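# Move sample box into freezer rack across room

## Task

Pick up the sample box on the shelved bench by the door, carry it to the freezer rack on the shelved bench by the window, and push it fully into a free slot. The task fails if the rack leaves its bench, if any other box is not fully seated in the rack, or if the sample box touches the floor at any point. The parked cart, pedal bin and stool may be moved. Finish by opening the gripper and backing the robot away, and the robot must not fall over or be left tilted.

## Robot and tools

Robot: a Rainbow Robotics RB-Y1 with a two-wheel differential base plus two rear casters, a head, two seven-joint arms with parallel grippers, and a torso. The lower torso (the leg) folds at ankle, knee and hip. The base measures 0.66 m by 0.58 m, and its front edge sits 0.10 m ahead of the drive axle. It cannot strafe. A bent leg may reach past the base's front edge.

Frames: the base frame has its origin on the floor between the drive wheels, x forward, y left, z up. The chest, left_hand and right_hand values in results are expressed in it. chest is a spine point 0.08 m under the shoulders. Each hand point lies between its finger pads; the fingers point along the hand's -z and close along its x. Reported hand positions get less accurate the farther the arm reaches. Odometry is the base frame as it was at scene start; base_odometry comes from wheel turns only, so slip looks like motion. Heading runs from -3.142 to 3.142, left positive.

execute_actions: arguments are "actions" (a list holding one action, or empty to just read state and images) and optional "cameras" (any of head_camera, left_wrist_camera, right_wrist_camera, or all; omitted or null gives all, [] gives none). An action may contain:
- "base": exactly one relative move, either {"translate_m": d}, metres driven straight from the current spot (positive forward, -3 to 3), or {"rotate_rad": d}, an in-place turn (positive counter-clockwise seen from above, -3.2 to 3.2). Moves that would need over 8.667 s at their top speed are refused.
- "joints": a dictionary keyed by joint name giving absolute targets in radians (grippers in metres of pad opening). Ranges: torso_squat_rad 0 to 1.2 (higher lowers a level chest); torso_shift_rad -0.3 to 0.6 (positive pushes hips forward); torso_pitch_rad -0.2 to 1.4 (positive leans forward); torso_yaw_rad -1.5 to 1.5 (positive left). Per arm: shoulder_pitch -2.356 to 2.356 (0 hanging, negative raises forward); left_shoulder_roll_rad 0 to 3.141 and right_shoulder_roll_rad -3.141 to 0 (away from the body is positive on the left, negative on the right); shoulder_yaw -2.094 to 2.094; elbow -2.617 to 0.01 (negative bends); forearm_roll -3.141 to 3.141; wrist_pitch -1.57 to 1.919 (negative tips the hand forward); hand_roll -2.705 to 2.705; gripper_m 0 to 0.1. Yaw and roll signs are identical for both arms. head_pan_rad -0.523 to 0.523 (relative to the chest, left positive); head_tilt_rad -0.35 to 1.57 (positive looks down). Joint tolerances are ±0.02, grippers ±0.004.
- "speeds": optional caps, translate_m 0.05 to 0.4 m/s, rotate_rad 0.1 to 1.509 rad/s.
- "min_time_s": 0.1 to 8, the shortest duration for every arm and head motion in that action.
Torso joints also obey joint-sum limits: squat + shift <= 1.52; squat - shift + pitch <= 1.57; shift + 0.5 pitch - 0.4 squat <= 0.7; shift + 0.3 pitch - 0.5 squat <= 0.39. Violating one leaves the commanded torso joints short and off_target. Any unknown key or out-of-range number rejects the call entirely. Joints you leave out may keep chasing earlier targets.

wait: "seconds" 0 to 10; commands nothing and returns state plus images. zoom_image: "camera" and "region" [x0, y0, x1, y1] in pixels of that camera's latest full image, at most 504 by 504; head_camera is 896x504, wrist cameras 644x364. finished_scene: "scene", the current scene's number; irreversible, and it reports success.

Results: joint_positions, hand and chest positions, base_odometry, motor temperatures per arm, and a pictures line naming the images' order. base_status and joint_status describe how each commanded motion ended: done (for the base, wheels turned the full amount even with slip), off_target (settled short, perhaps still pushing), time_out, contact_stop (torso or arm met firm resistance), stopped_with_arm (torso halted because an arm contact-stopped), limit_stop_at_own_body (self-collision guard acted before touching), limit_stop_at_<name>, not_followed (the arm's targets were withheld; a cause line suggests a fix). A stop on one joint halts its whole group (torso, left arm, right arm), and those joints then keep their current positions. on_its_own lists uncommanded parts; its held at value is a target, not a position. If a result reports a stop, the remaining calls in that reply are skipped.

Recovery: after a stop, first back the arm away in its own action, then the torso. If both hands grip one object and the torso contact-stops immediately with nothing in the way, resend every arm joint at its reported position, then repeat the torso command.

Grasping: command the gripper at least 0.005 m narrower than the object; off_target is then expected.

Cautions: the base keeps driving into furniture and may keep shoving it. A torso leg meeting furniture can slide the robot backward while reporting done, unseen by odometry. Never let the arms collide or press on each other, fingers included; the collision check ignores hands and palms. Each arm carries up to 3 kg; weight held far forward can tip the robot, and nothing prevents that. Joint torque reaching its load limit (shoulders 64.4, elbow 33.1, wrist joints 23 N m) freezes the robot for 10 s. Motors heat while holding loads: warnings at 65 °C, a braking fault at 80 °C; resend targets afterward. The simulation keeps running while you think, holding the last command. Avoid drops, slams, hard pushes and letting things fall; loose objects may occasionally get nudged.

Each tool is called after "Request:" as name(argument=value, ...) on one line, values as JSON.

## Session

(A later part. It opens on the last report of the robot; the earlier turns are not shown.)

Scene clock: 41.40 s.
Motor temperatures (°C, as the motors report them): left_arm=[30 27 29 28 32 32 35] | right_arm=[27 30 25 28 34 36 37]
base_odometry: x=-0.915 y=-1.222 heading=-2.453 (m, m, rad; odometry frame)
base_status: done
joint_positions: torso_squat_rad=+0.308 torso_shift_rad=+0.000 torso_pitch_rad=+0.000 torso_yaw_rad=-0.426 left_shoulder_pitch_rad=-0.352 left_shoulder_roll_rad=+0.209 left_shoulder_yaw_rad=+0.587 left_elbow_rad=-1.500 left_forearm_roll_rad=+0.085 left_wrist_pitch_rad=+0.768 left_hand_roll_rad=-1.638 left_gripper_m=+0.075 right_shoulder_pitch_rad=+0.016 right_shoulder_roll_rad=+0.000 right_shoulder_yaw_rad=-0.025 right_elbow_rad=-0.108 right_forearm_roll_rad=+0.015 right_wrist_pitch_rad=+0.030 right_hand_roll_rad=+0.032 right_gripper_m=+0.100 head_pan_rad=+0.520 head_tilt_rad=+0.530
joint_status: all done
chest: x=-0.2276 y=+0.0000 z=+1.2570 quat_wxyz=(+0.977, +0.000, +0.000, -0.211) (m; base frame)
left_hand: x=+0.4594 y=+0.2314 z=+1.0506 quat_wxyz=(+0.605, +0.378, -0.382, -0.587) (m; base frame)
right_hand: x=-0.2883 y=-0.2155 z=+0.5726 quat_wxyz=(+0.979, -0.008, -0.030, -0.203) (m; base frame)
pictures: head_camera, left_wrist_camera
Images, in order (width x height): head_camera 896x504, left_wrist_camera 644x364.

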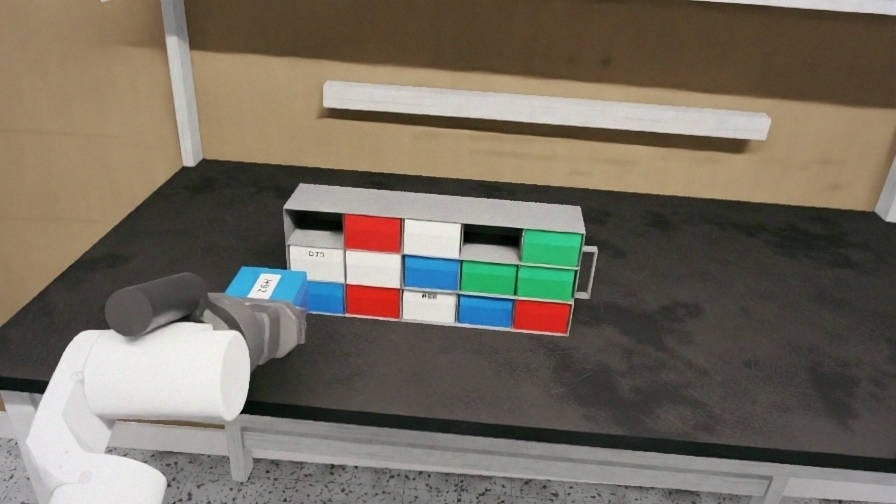

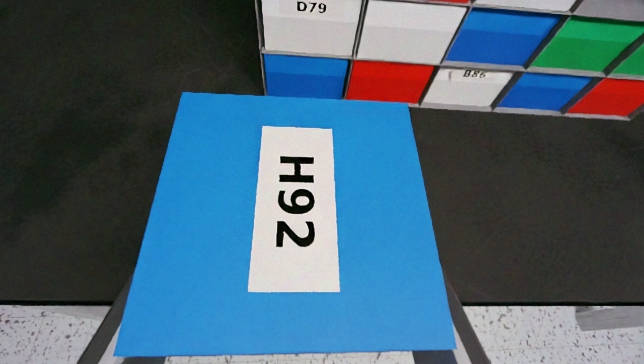

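Request:
zoom_image(camera="left_wrist_camera", region=[90, 284, 190, 364])

Request:
zoom_image(camera="left_wrist_camera", region=[390, 284, 490, 364])

Request:
zoom_image(camera="left_wrist_camera", region=[240, 0, 380, 110])

Region (90, 284, 190, 364) of left_wrist_camera's 644x364 image, scaled by 5.040, with more detail than that image has; it fills the top 403 rows of this view, and the rest is white.

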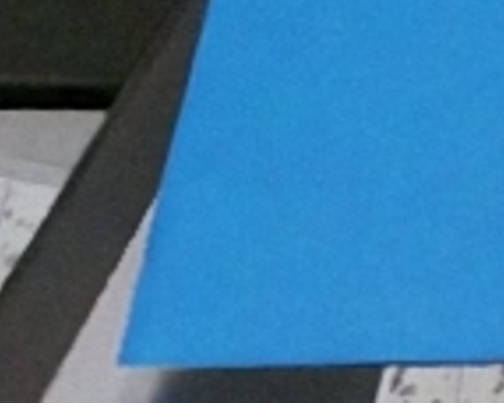

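Region (390, 284, 490, 364) of left_wrist_camera's 644x364 image, scaled by 5.040, with more detail than that image has; it fills the top 403 rows of this view, and the rest is white.

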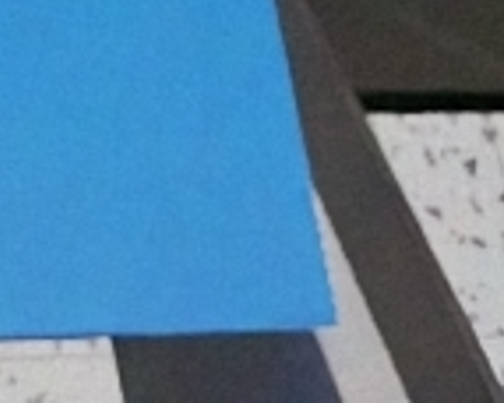

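Region (240, 0, 380, 110) of left_wrist_camera's 644x364 image, scaled by 3.600, with more detail than that image has; it fills the top 396 rows of this view, and the rest is white.

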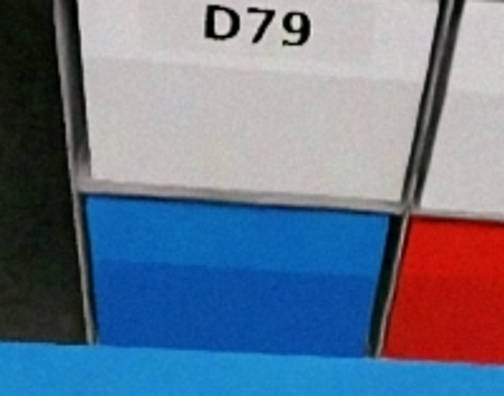

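Request:
zoom_image(camera="head_camera", region=[215, 250, 325, 330])

Request:
zoom_image(camera="head_camera", region=[270, 175, 380, 265])

Region (215, 250, 325, 330) of head_camera's 896x504 image, scaled by 4.582, with more detail than that image has; it fills the top 367 rows of this view, and the rest is white.

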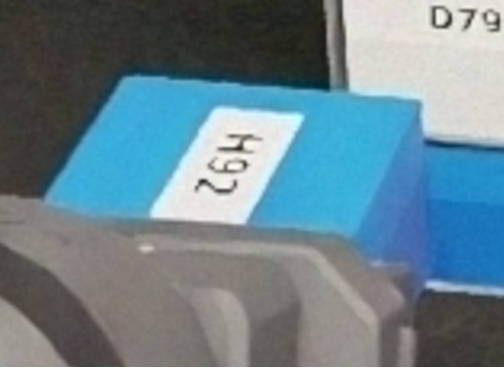

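Region (270, 175, 380, 265) of head_camera's 896x504 image, scaled by 4.582, with more detail than that image has; it fills the top 412 rows of this view, and the rest is white.

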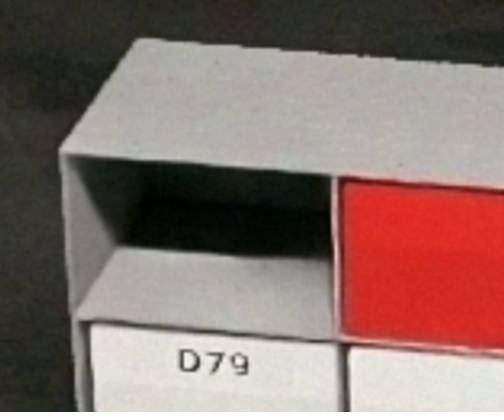

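Request:
execute_actions(actions=[{"base": {"translate_m": 0.133}, "joints": {"torso_yaw_rad": -0.4302, "head_tilt_rad": 0.6, "left_forearm_roll_rad": 0.0955, "left_wrist_pitch_rad": 0.775, "left_hand_roll_rad": -1.6495}}], cameras=["head_camera", "left_wrist_camera"])

Scene clock: 47.27 s.
Motor temperatures (°C, as the motors report them): left_arm=[30 27 29 28 32 32 35] | right_arm=[27 30 25 28 34 36 37]
base_odometry: x=-1.017 y=-1.306 heading=-2.453 (m, m, rad; odometry frame)
base_status: done
joint_positions: torso_squat_rad=+0.308 torso_shift_rad=+0.000 torso_pitch_rad=+0.000 torso_yaw_rad=-0.430 left_shoulder_pitch_rad=-0.352 left_shoulder_roll_rad=+0.209 left_shoulder_yaw_rad=+0.587 left_elbow_rad=-1.500 left_forearm_roll_rad=+0.095 left_wrist_pitch_rad=+0.775 left_hand_roll_rad=-1.649 left_gripper_m=+0.075 right_shoulder_pitch_rad=+0.016 right_shoulder_roll_rad=+0.000 right_shoulder_yaw_rad=-0.025 right_elbow_rad=-0.108 right_forearm_roll_rad=+0.015 right_wrist_pitch_rad=+0.030 right_hand_roll_rad=+0.032 right_gripper_m=+0.100 head_pan_rad=+0.520 head_tilt_rad=+0.600
joint_status: all done
chest: x=-0.2276 y=+0.0000 z=+1.2570 quat_wxyz=(+0.977, +0.000, +0.000, -0.213) (m; base frame)
left_hand: x=+0.4597 y=+0.2266 z=+1.0493 quat_wxyz=(+0.603, +0.373, -0.382, -0.592) (m; base frame)
right_hand: x=-0.2892 y=-0.2153 z=+0.5726 quat_wxyz=(+0.978, -0.008, -0.030, -0.205) (m; base frame)
pictures: head_camera, left_wrist_camera
Images, in order (width x height): head_camera 896x504, left_wrist_camera 644x364.

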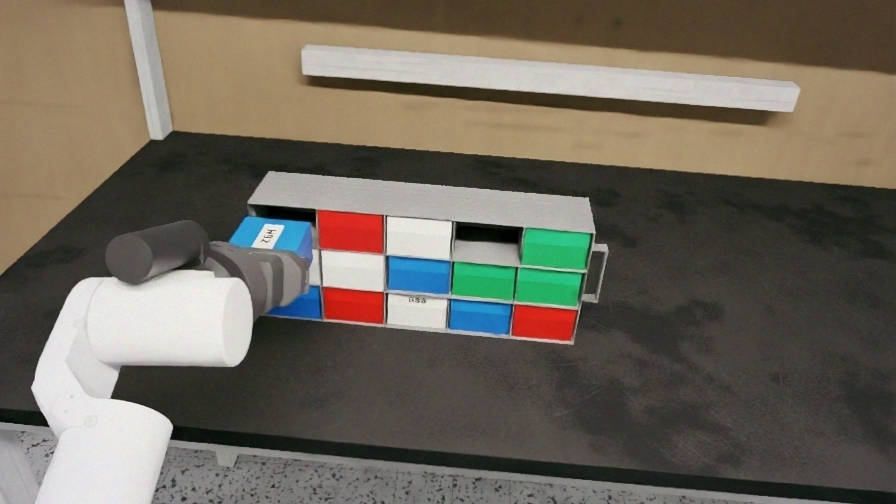

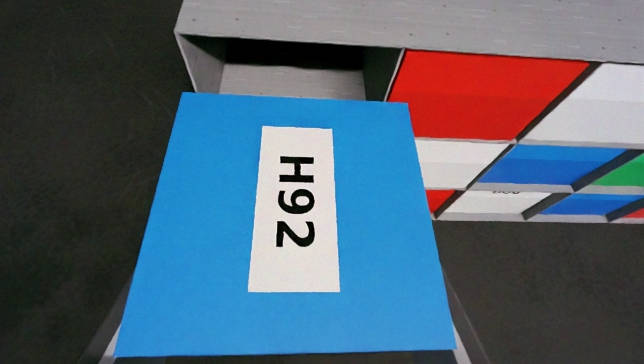

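Request:
zoom_image(camera="left_wrist_camera", region=[160, 10, 260, 110])

Request:
zoom_image(camera="left_wrist_camera", region=[345, 20, 445, 120])

Request:
zoom_image(camera="left_wrist_camera", region=[400, 30, 644, 240])

Region (160, 10, 260, 110) of left_wrist_camera's 644x364 image, scaled by 5.040, with more detail than that image has.

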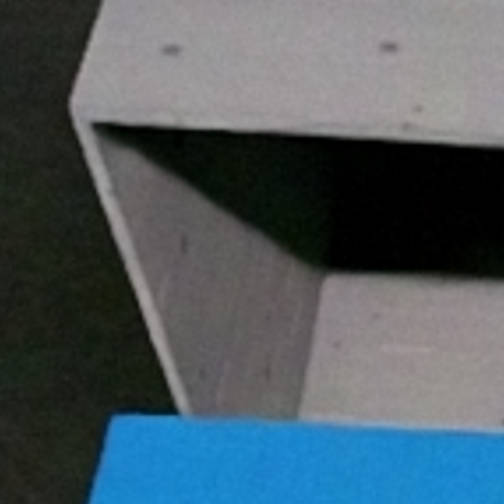

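Region (345, 20, 445, 120) of left_wrist_camera's 644x364 image, scaled by 5.040, with more detail than that image has.

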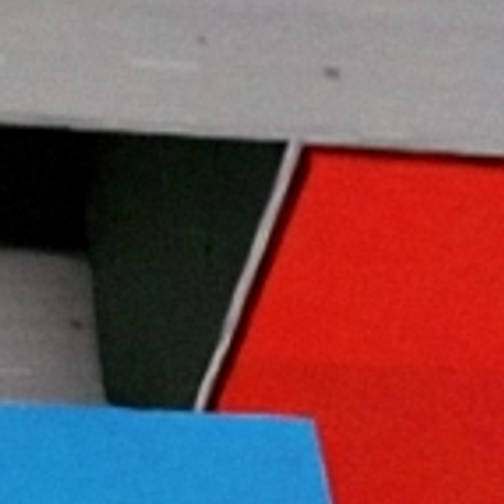

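Region (400, 30, 644, 240) of left_wrist_camera's 644x364 image, scaled by 2.066, with more detail than that image has; it fills the top 434 rows of this view, and the rest is white.

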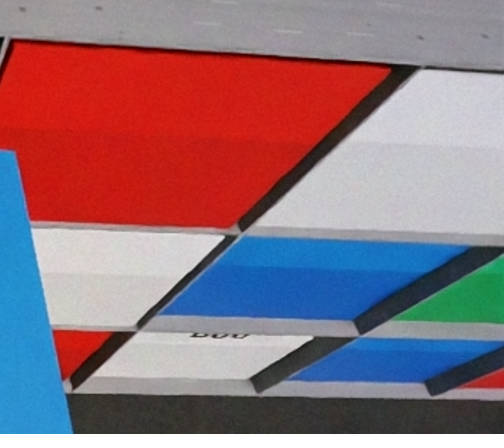

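Request:
execute_actions(actions=[{"base": {"translate_m": 0.016}, "joints": {"torso_yaw_rad": -0.4268, "torso_squat_rad": 0.302}}], cameras=["head_camera", "left_wrist_camera"])

Request:
zoom_image(camera="left_wrist_camera", region=[150, 40, 230, 120])

Request:
zoom_image(camera="left_wrist_camera", region=[365, 50, 445, 130])

Scene clock: 49.40 s.
Motor temperatures (°C, as the motors report them): left_arm=[30 27 29 28 32 32 35] | right_arm=[27 30 25 28 34 36 37]
base_odometry: x=-1.030 y=-1.316 heading=-2.453 (m, m, rad; odometry frame)
base_status: done
joint_positions: torso_squat_rad=+0.302 torso_shift_rad=+0.000 torso_pitch_rad=+0.001 torso_yaw_rad=-0.427 left_shoulder_pitch_rad=-0.352 left_shoulder_roll_rad=+0.209 left_shoulder_yaw_rad=+0.587 left_elbow_rad=-1.500 left_forearm_roll_rad=+0.095 left_wrist_pitch_rad=+0.775 left_hand_roll_rad=-1.649 left_gripper_m=+0.075 right_shoulder_pitch_rad=+0.016 right_shoulder_roll_rad=+0.000 right_shoulder_yaw_rad=-0.025 right_elbow_rad=-0.108 right_forearm_roll_rad=+0.015 right_wrist_pitch_rad=+0.030 right_hand_roll_rad=+0.032 right_gripper_m=+0.100 head_pan_rad=+0.520 head_tilt_rad=+0.600
joint_status: all done
chest: x=-0.2275 y=+0.0000 z=+1.2583 quat_wxyz=(+0.977, +0.000, +0.000, -0.212) (m; base frame)
left_hand: x=+0.4590 y=+0.2289 z=+1.0505 quat_wxyz=(+0.604, +0.374, -0.382, -0.591) (m; base frame)
right_hand: x=-0.2884 y=-0.2155 z=+0.5739 quat_wxyz=(+0.979, -0.008, -0.030, -0.204) (m; base frame)
pictures: head_camera, left_wrist_camera
Images, in order (width x height): head_camera 896x504, left_wrist_camera 644x364.

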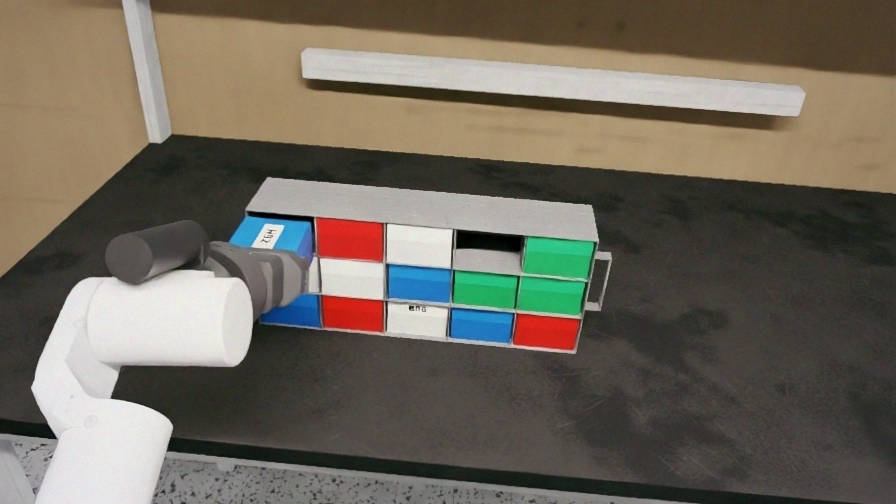

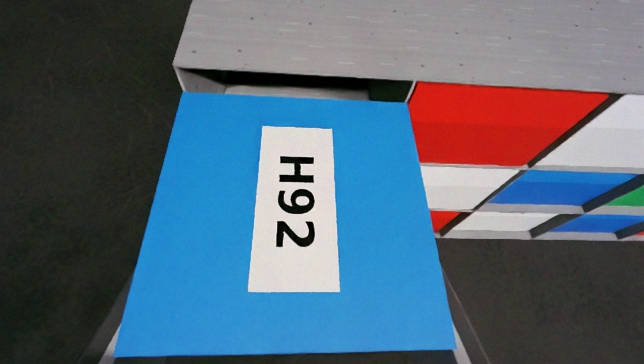

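Region (150, 40, 230, 120) of left_wrist_camera's 644x364 image, scaled by 6.300, with more detail than that image has.

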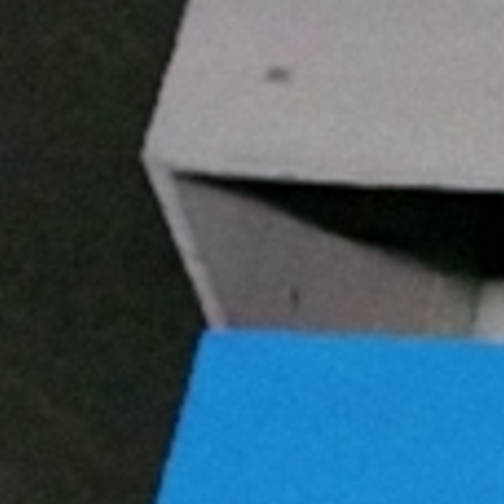

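Region (365, 50, 445, 130) of left_wrist_camera's 644x364 image, scaled by 6.300, with more detail than that image has.

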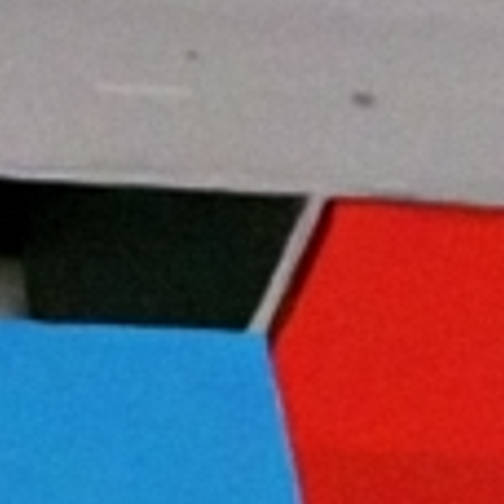

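Request:
execute_actions(actions=[{"base": {"translate_m": 0.049}, "joints": {"torso_yaw_rad": -0.4262}, "speeds": {"translate_m": 0.07}}], cameras=["head_camera", "left_wrist_camera"])

Request:
zoom_image(camera="left_wrist_camera", region=[90, 150, 220, 300])

Request:
zoom_image(camera="left_wrist_camera", region=[380, 150, 510, 300])

Scene clock: 51.10 s.
Motor temperatures (°C, as the motors report them): left_arm=[30 27 29 28 32 32 35] | right_arm=[27 30 25 28 34 36 37]
base_odometry: x=-1.068 y=-1.348 heading=-2.454 (m, m, rad; odometry frame)
base_status: done
joint_positions: torso_squat_rad=+0.302 torso_shift_rad=+0.000 torso_pitch_rad=+0.000 torso_yaw_rad=-0.426 left_shoulder_pitch_rad=-0.352 left_shoulder_roll_rad=+0.209 left_shoulder_yaw_rad=+0.587 left_elbow_rad=-1.500 left_forearm_roll_rad=+0.095 left_wrist_pitch_rad=+0.775 left_hand_roll_rad=-1.649 left_gripper_m=+0.075 right_shoulder_pitch_rad=+0.016 right_shoulder_roll_rad=+0.000 right_shoulder_yaw_rad=-0.025 right_elbow_rad=-0.108 right_forearm_roll_rad=+0.015 right_wrist_pitch_rad=+0.030 right_hand_roll_rad=+0.032 right_gripper_m=+0.100 head_pan_rad=+0.520 head_tilt_rad=+0.600
joint_status: all done
chest: x=-0.2276 y=+0.0000 z=+1.2582 quat_wxyz=(+0.977, +0.000, +0.000, -0.212) (m; base frame)
left_hand: x=+0.4589 y=+0.2293 z=+1.0508 quat_wxyz=(+0.604, +0.374, -0.382, -0.591) (m; base frame)
right_hand: x=-0.2883 y=-0.2155 z=+0.5738 quat_wxyz=(+0.979, -0.008, -0.030, -0.203) (m; base frame)
pictures: head_camera, left_wrist_camera
Images, in order (width x height): head_camera 896x504, left_wrist_camera 644x364.

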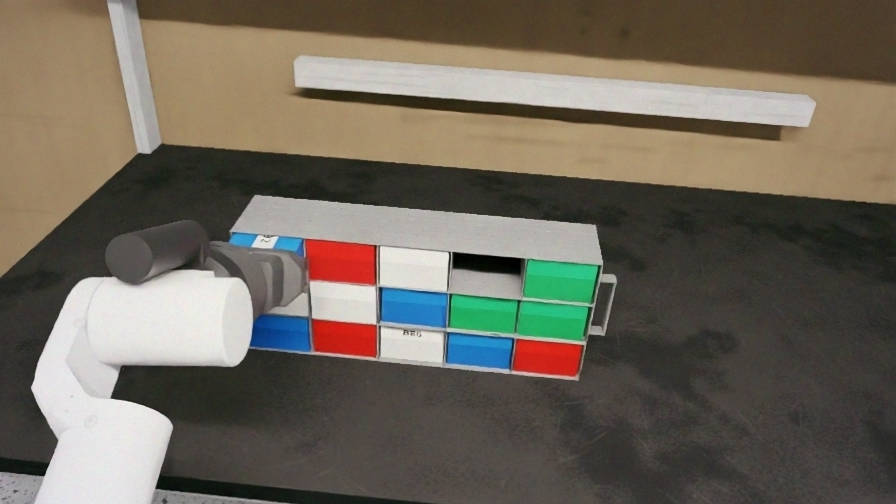

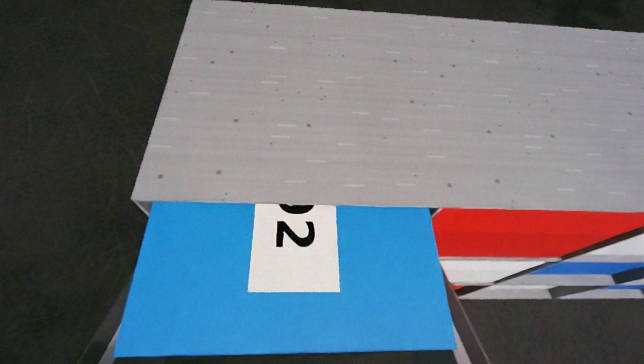

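Region (90, 150, 220, 300) of left_wrist_camera's 644x364 image, scaled by 3.360, with more detail than that image has; it fills the left 437 columns of this view, and the rest is white.

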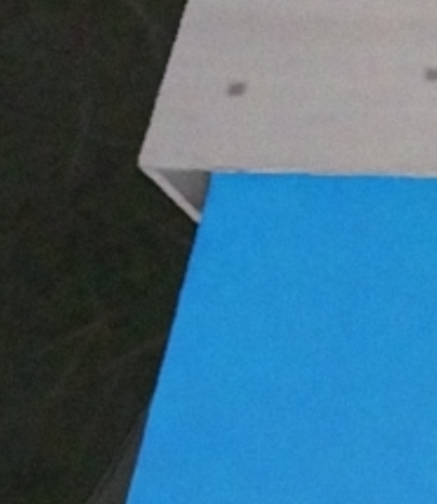

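Region (380, 150, 510, 300) of left_wrist_camera's 644x364 image, scaled by 3.360, with more detail than that image has; it fills the left 437 columns of this view, and the rest is white.

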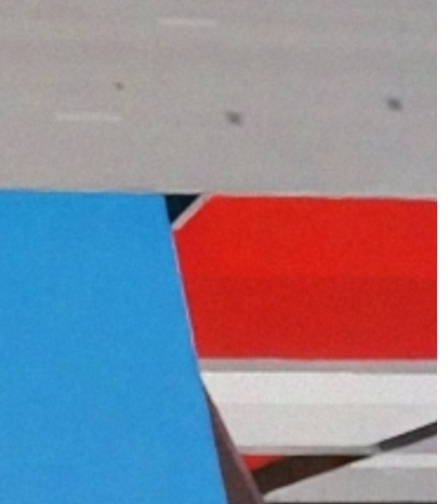

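Request:
execute_actions(actions=[{"joints": {"left_gripper_m": 0.086}}], cameras=["left_wrist_camera"])

Scene clock: 52.20 s.
Motor temperatures (°C, as the motors report them): left_arm=[30 27 29 28 32 32 35] | right_arm=[27 30 25 28 34 36 37]
base_odometry: x=-1.068 y=-1.348 heading=-2.454 (m, m, rad; odometry frame)
base_status: not commanded
joint_positions: torso_squat_rad=+0.302 torso_shift_rad=+0.000 torso_pitch_rad=+0.000 torso_yaw_rad=-0.426 left_shoulder_pitch_rad=-0.352 left_shoulder_roll_rad=+0.209 left_shoulder_yaw_rad=+0.587 left_elbow_rad=-1.500 left_forearm_roll_rad=+0.095 left_wrist_pitch_rad=+0.775 left_hand_roll_rad=-1.649 left_gripper_m=+0.086 right_shoulder_pitch_rad=+0.016 right_shoulder_roll_rad=+0.000 right_shoulder_yaw_rad=-0.025 right_elbow_rad=-0.108 right_forearm_roll_rad=+0.015 right_wrist_pitch_rad=+0.030 right_hand_roll_rad=+0.032 right_gripper_m=+0.100 head_pan_rad=+0.520 head_tilt_rad=+0.600
joint_status: all done
chest: x=-0.2276 y=+0.0000 z=+1.2582 quat_wxyz=(+0.977, +0.000, +0.000, -0.212) (m; base frame)
left_hand: x=+0.4589 y=+0.2293 z=+1.0508 quat_wxyz=(+0.604, +0.374, -0.382, -0.591) (m; base frame)
right_hand: x=-0.2883 y=-0.2155 z=+0.5738 quat_wxyz=(+0.979, -0.008, -0.030, -0.203) (m; base frame)
pictures: left_wrist_camera
Images, in order (width x height): left_wrist_camera 644x364.

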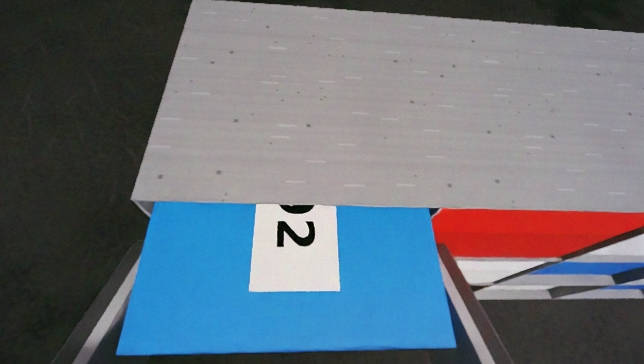

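Request:
execute_actions(actions=[{"base": {"translate_m": -0.04}}], cameras=["left_wrist_camera"])

Scene clock: 53.60 s.
Motor temperatures (°C, as the motors report them): left_arm=[30 27 29 28 32 32 35] | right_arm=[27 30 25 28 34 36 37]
base_odometry: x=-1.037 y=-1.322 heading=-2.454 (m, m, rad; odometry frame)
base_status: done
joint_positions: torso_squat_rad=+0.302 torso_shift_rad=+0.000 torso_pitch_rad=+0.000 torso_yaw_rad=-0.426 left_shoulder_pitch_rad=-0.352 left_shoulder_roll_rad=+0.209 left_shoulder_yaw_rad=+0.587 left_elbow_rad=-1.500 left_forearm_roll_rad=+0.095 left_wrist_pitch_rad=+0.775 left_hand_roll_rad=-1.649 left_gripper_m=+0.086 right_shoulder_pitch_rad=+0.016 right_shoulder_roll_rad=+0.000 right_shoulder_yaw_rad=-0.025 right_elbow_rad=-0.108 right_forearm_roll_rad=+0.015 right_wrist_pitch_rad=+0.030 right_hand_roll_rad=+0.032 right_gripper_m=+0.100 head_pan_rad=+0.520 head_tilt_rad=+0.600
joint_status: not commanded
chest: x=-0.2277 y=+0.0000 z=+1.2582 quat_wxyz=(+0.977, +0.000, +0.000, -0.212) (m; base frame)
left_hand: x=+0.4589 y=+0.2293 z=+1.0509 quat_wxyz=(+0.604, +0.374, -0.382, -0.591) (m; base frame)
right_hand: x=-0.2883 y=-0.2155 z=+0.5738 quat_wxyz=(+0.979, -0.008, -0.030, -0.203) (m; base frame)
pictures: left_wrist_camera
Images, in order (width x height): left_wrist_camera 644x364.

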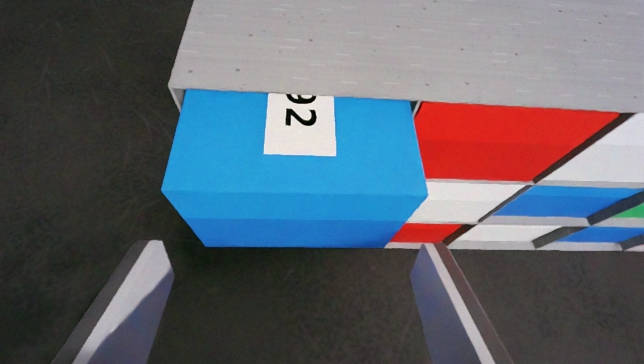

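Request:
execute_actions(actions=[{"joints": {"left_gripper_m": 0.048}}], cameras=["left_wrist_camera"])

Request:
zoom_image(camera="left_wrist_camera", region=[140, 70, 450, 300])

Scene clock: 54.60 s.
Motor temperatures (°C, as the motors report them): left_arm=[30 27 29 28 32 32 35] | right_arm=[27 30 25 28 34 36 37]
base_odometry: x=-1.037 y=-1.322 heading=-2.454 (m, m, rad; odometry frame)
base_status: not commanded
joint_positions: torso_squat_rad=+0.302 torso_shift_rad=+0.000 torso_pitch_rad=+0.000 torso_yaw_rad=-0.426 left_shoulder_pitch_rad=-0.352 left_shoulder_roll_rad=+0.209 left_shoulder_yaw_rad=+0.587 left_elbow_rad=-1.500 left_forearm_roll_rad=+0.095 left_wrist_pitch_rad=+0.775 left_hand_roll_rad=-1.649 left_gripper_m=+0.048 right_shoulder_pitch_rad=+0.016 right_shoulder_roll_rad=+0.000 right_shoulder_yaw_rad=-0.025 right_elbow_rad=-0.108 right_forearm_roll_rad=+0.015 right_wrist_pitch_rad=+0.030 right_hand_roll_rad=+0.032 right_gripper_m=+0.100 head_pan_rad=+0.520 head_tilt_rad=+0.600
joint_status: all done
chest: x=-0.2277 y=+0.0000 z=+1.2582 quat_wxyz=(+0.977, +0.000, +0.000, -0.212) (m; base frame)
left_hand: x=+0.4589 y=+0.2293 z=+1.0509 quat_wxyz=(+0.604, +0.374, -0.382, -0.591) (m; base frame)
right_hand: x=-0.2883 y=-0.2155 z=+0.5738 quat_wxyz=(+0.979, -0.008, -0.030, -0.203) (m; base frame)
pictures: left_wrist_camera
Images, in order (width x height): left_wrist_camera 644x364.

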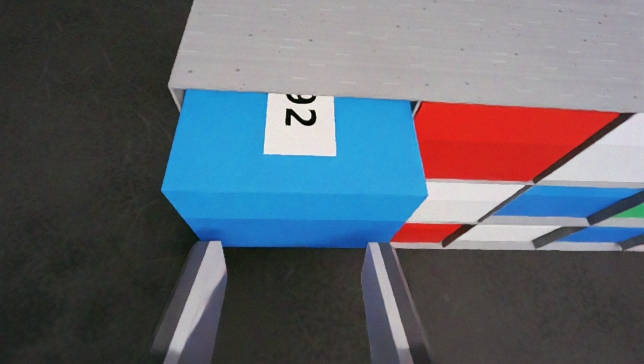

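Region (140, 70, 450, 300) of left_wrist_camera's 644x364 image, scaled by 1.626, with more detail than that image has; it fills the top 374 rows of this view, and the rest is white.

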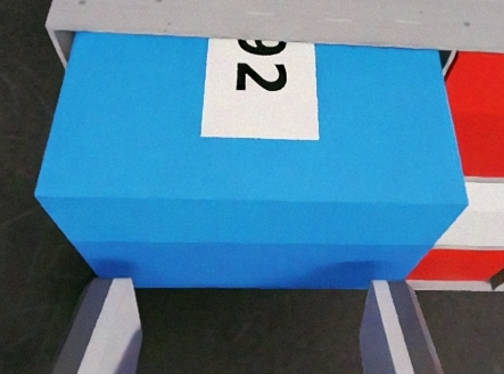

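Request:
execute_actions(actions=[{"base": {"translate_m": 0.047}, "speeds": {"translate_m": 0.06}}], cameras=["head_camera", "left_wrist_camera"])

Request:
zoom_image(camera="left_wrist_camera", region=[110, 180, 480, 340])

Scene clock: 56.43 s.
Motor temperatures (°C, as the motors report them): left_arm=[30 27 29 28 32 32 35] | right_arm=[27 30 25 28 34 36 37]
base_odometry: x=-1.073 y=-1.352 heading=-2.454 (m, m, rad; odometry frame)
base_status: done
joint_positions: torso_squat_rad=+0.302 torso_shift_rad=+0.000 torso_pitch_rad=+0.000 torso_yaw_rad=-0.426 left_shoulder_pitch_rad=-0.352 left_shoulder_roll_rad=+0.209 left_shoulder_yaw_rad=+0.587 left_elbow_rad=-1.500 left_forearm_roll_rad=+0.095 left_wrist_pitch_rad=+0.775 left_hand_roll_rad=-1.649 left_gripper_m=+0.048 right_shoulder_pitch_rad=+0.016 right_shoulder_roll_rad=+0.000 right_shoulder_yaw_rad=-0.025 right_elbow_rad=-0.108 right_forearm_roll_rad=+0.015 right_wrist_pitch_rad=+0.030 right_hand_roll_rad=+0.032 right_gripper_m=+0.100 head_pan_rad=+0.520 head_tilt_rad=+0.600
joint_status: not commanded
chest: x=-0.2277 y=+0.0000 z=+1.2582 quat_wxyz=(+0.977, +0.000, +0.000, -0.212) (m; base frame)
left_hand: x=+0.4589 y=+0.2293 z=+1.0509 quat_wxyz=(+0.604, +0.374, -0.382, -0.591) (m; base frame)
right_hand: x=-0.2883 y=-0.2155 z=+0.5738 quat_wxyz=(+0.979, -0.008, -0.030, -0.203) (m; base frame)
pictures: head_camera, left_wrist_camera
Images, in order (width x height): head_camera 896x504, left_wrist_camera 644x364.

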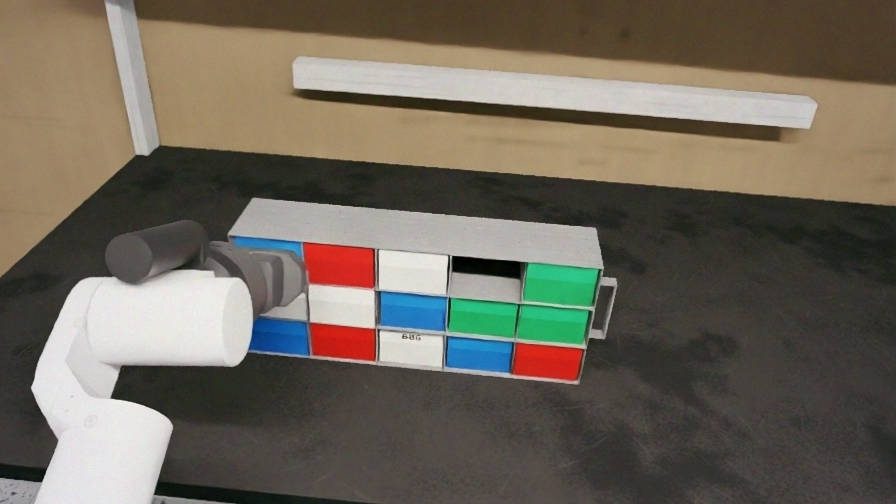

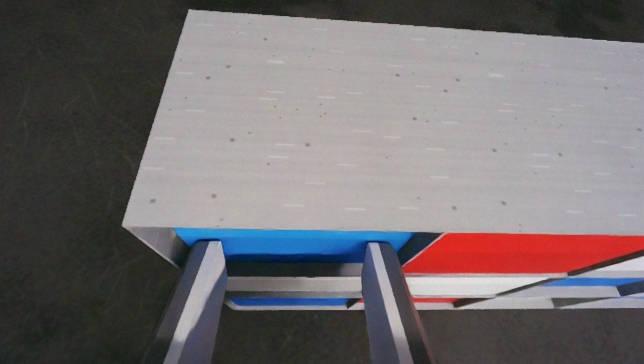

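Region (110, 180, 480, 340) of left_wrist_camera's 644x364 image, scaled by 1.362, with more detail than that image has; it fills the top 218 rows of this view, and the rest is white.

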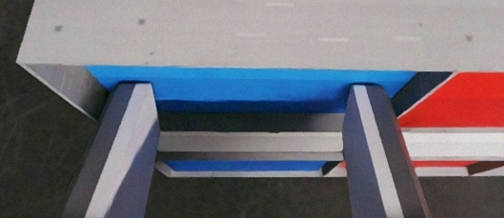

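Request:
zoom_image(camera="left_wrist_camera", region=[390, 215, 644, 325])

Request:
zoom_image(camera="head_camera", region=[290, 230, 470, 380])

Request:
zoom_image(camera="head_camera", region=[440, 240, 620, 390])

Region (390, 215, 644, 325) of left_wrist_camera's 644x364 image, scaled by 1.984, with more detail than that image has; it fills the top 218 rows of this view, and the rest is white.

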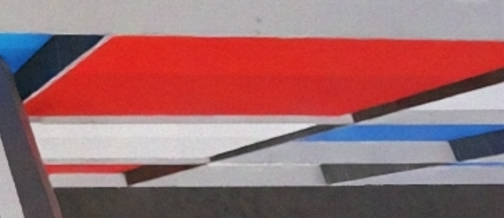

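Region (290, 230, 470, 380) of head_camera's 896x504 image, scaled by 2.800, with more detail than that image has.

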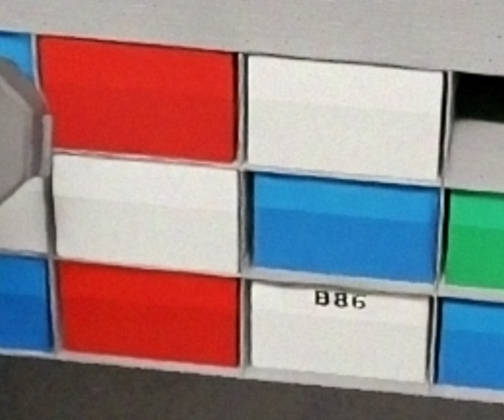

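Region (440, 240, 620, 390) of head_camera's 896x504 image, scaled by 2.800, with more detail than that image has.

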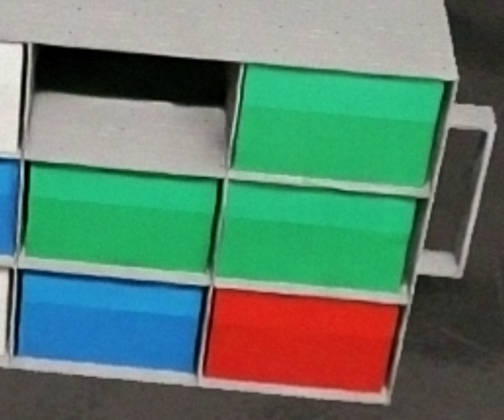

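All boxes sit behind the rack face. Backing away.

Request:
execute_actions(actions=[{"base": {"translate_m": -0.4}, "joints": {"head_tilt_rad": 0.45}}], cameras=["head_camera", "left_wrist_camera"])

Request:
zoom_image(camera="head_camera", region=[300, 150, 600, 340])

Scene clock: 59.37 s.
Motor temperatures (°C, as the motors report them): left_arm=[30 27 29 28 32 32 35] | right_arm=[27 30 25 28 34 36 37]
base_odometry: x=-0.764 y=-1.098 heading=-2.455 (m, m, rad; odometry frame)
base_status: done
joint_positions: torso_squat_rad=+0.302 torso_shift_rad=+0.000 torso_pitch_rad=+0.000 torso_yaw_rad=-0.426 left_shoulder_pitch_rad=-0.352 left_shoulder_roll_rad=+0.209 left_shoulder_yaw_rad=+0.587 left_elbow_rad=-1.500 left_forearm_roll_rad=+0.095 left_wrist_pitch_rad=+0.775 left_hand_roll_rad=-1.649 left_gripper_m=+0.048 right_shoulder_pitch_rad=+0.016 right_shoulder_roll_rad=+0.000 right_shoulder_yaw_rad=-0.025 right_elbow_rad=-0.108 right_forearm_roll_rad=+0.015 right_wrist_pitch_rad=+0.030 right_hand_roll_rad=+0.032 right_gripper_m=+0.100 head_pan_rad=+0.520 head_tilt_rad=+0.450
joint_status: all done
chest: x=-0.2277 y=+0.0000 z=+1.2582 quat_wxyz=(+0.977, +0.000, +0.000, -0.211) (m; base frame)
left_hand: x=+0.4589 y=+0.2293 z=+1.0509 quat_wxyz=(+0.604, +0.374, -0.382, -0.591) (m; base frame)
right_hand: x=-0.2884 y=-0.2155 z=+0.5738 quat_wxyz=(+0.979, -0.008, -0.030, -0.203) (m; base frame)
pictures: head_camera, left_wrist_camera
Images, in order (width x height): head_camera 896x504, left_wrist_camera 644x364.

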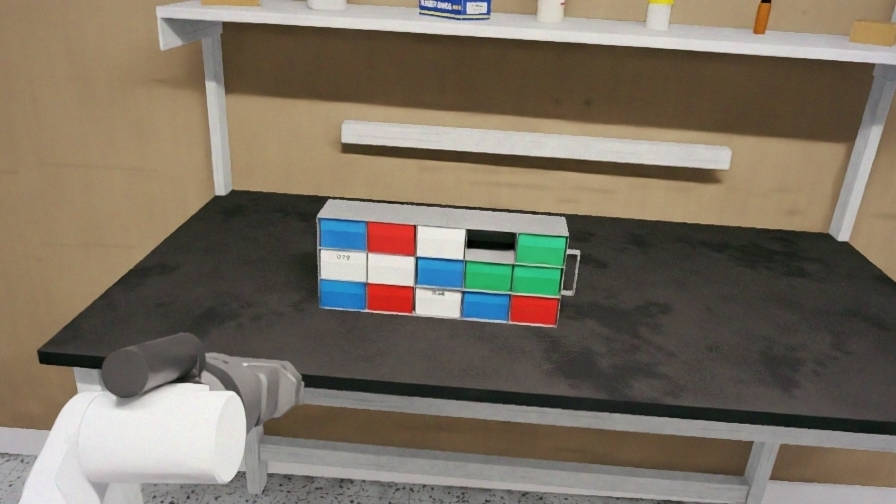

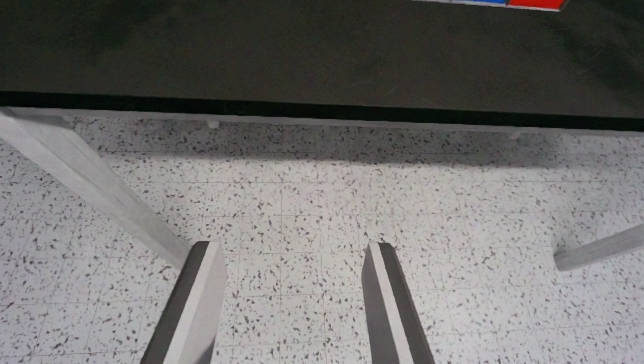

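Region (300, 150, 600, 340) of head_camera's 896x504 image, scaled by 1.680, with more detail than that image has; it fills the top 319 rows of this view, and the rest is white.

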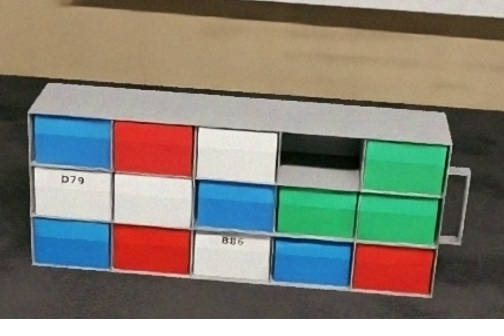

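The sample box is fully in the top-left slot, the other boxes are still in place, and the robot is clear.

Request:
finished_scene(scene=2)

The scene is finished: the task was done.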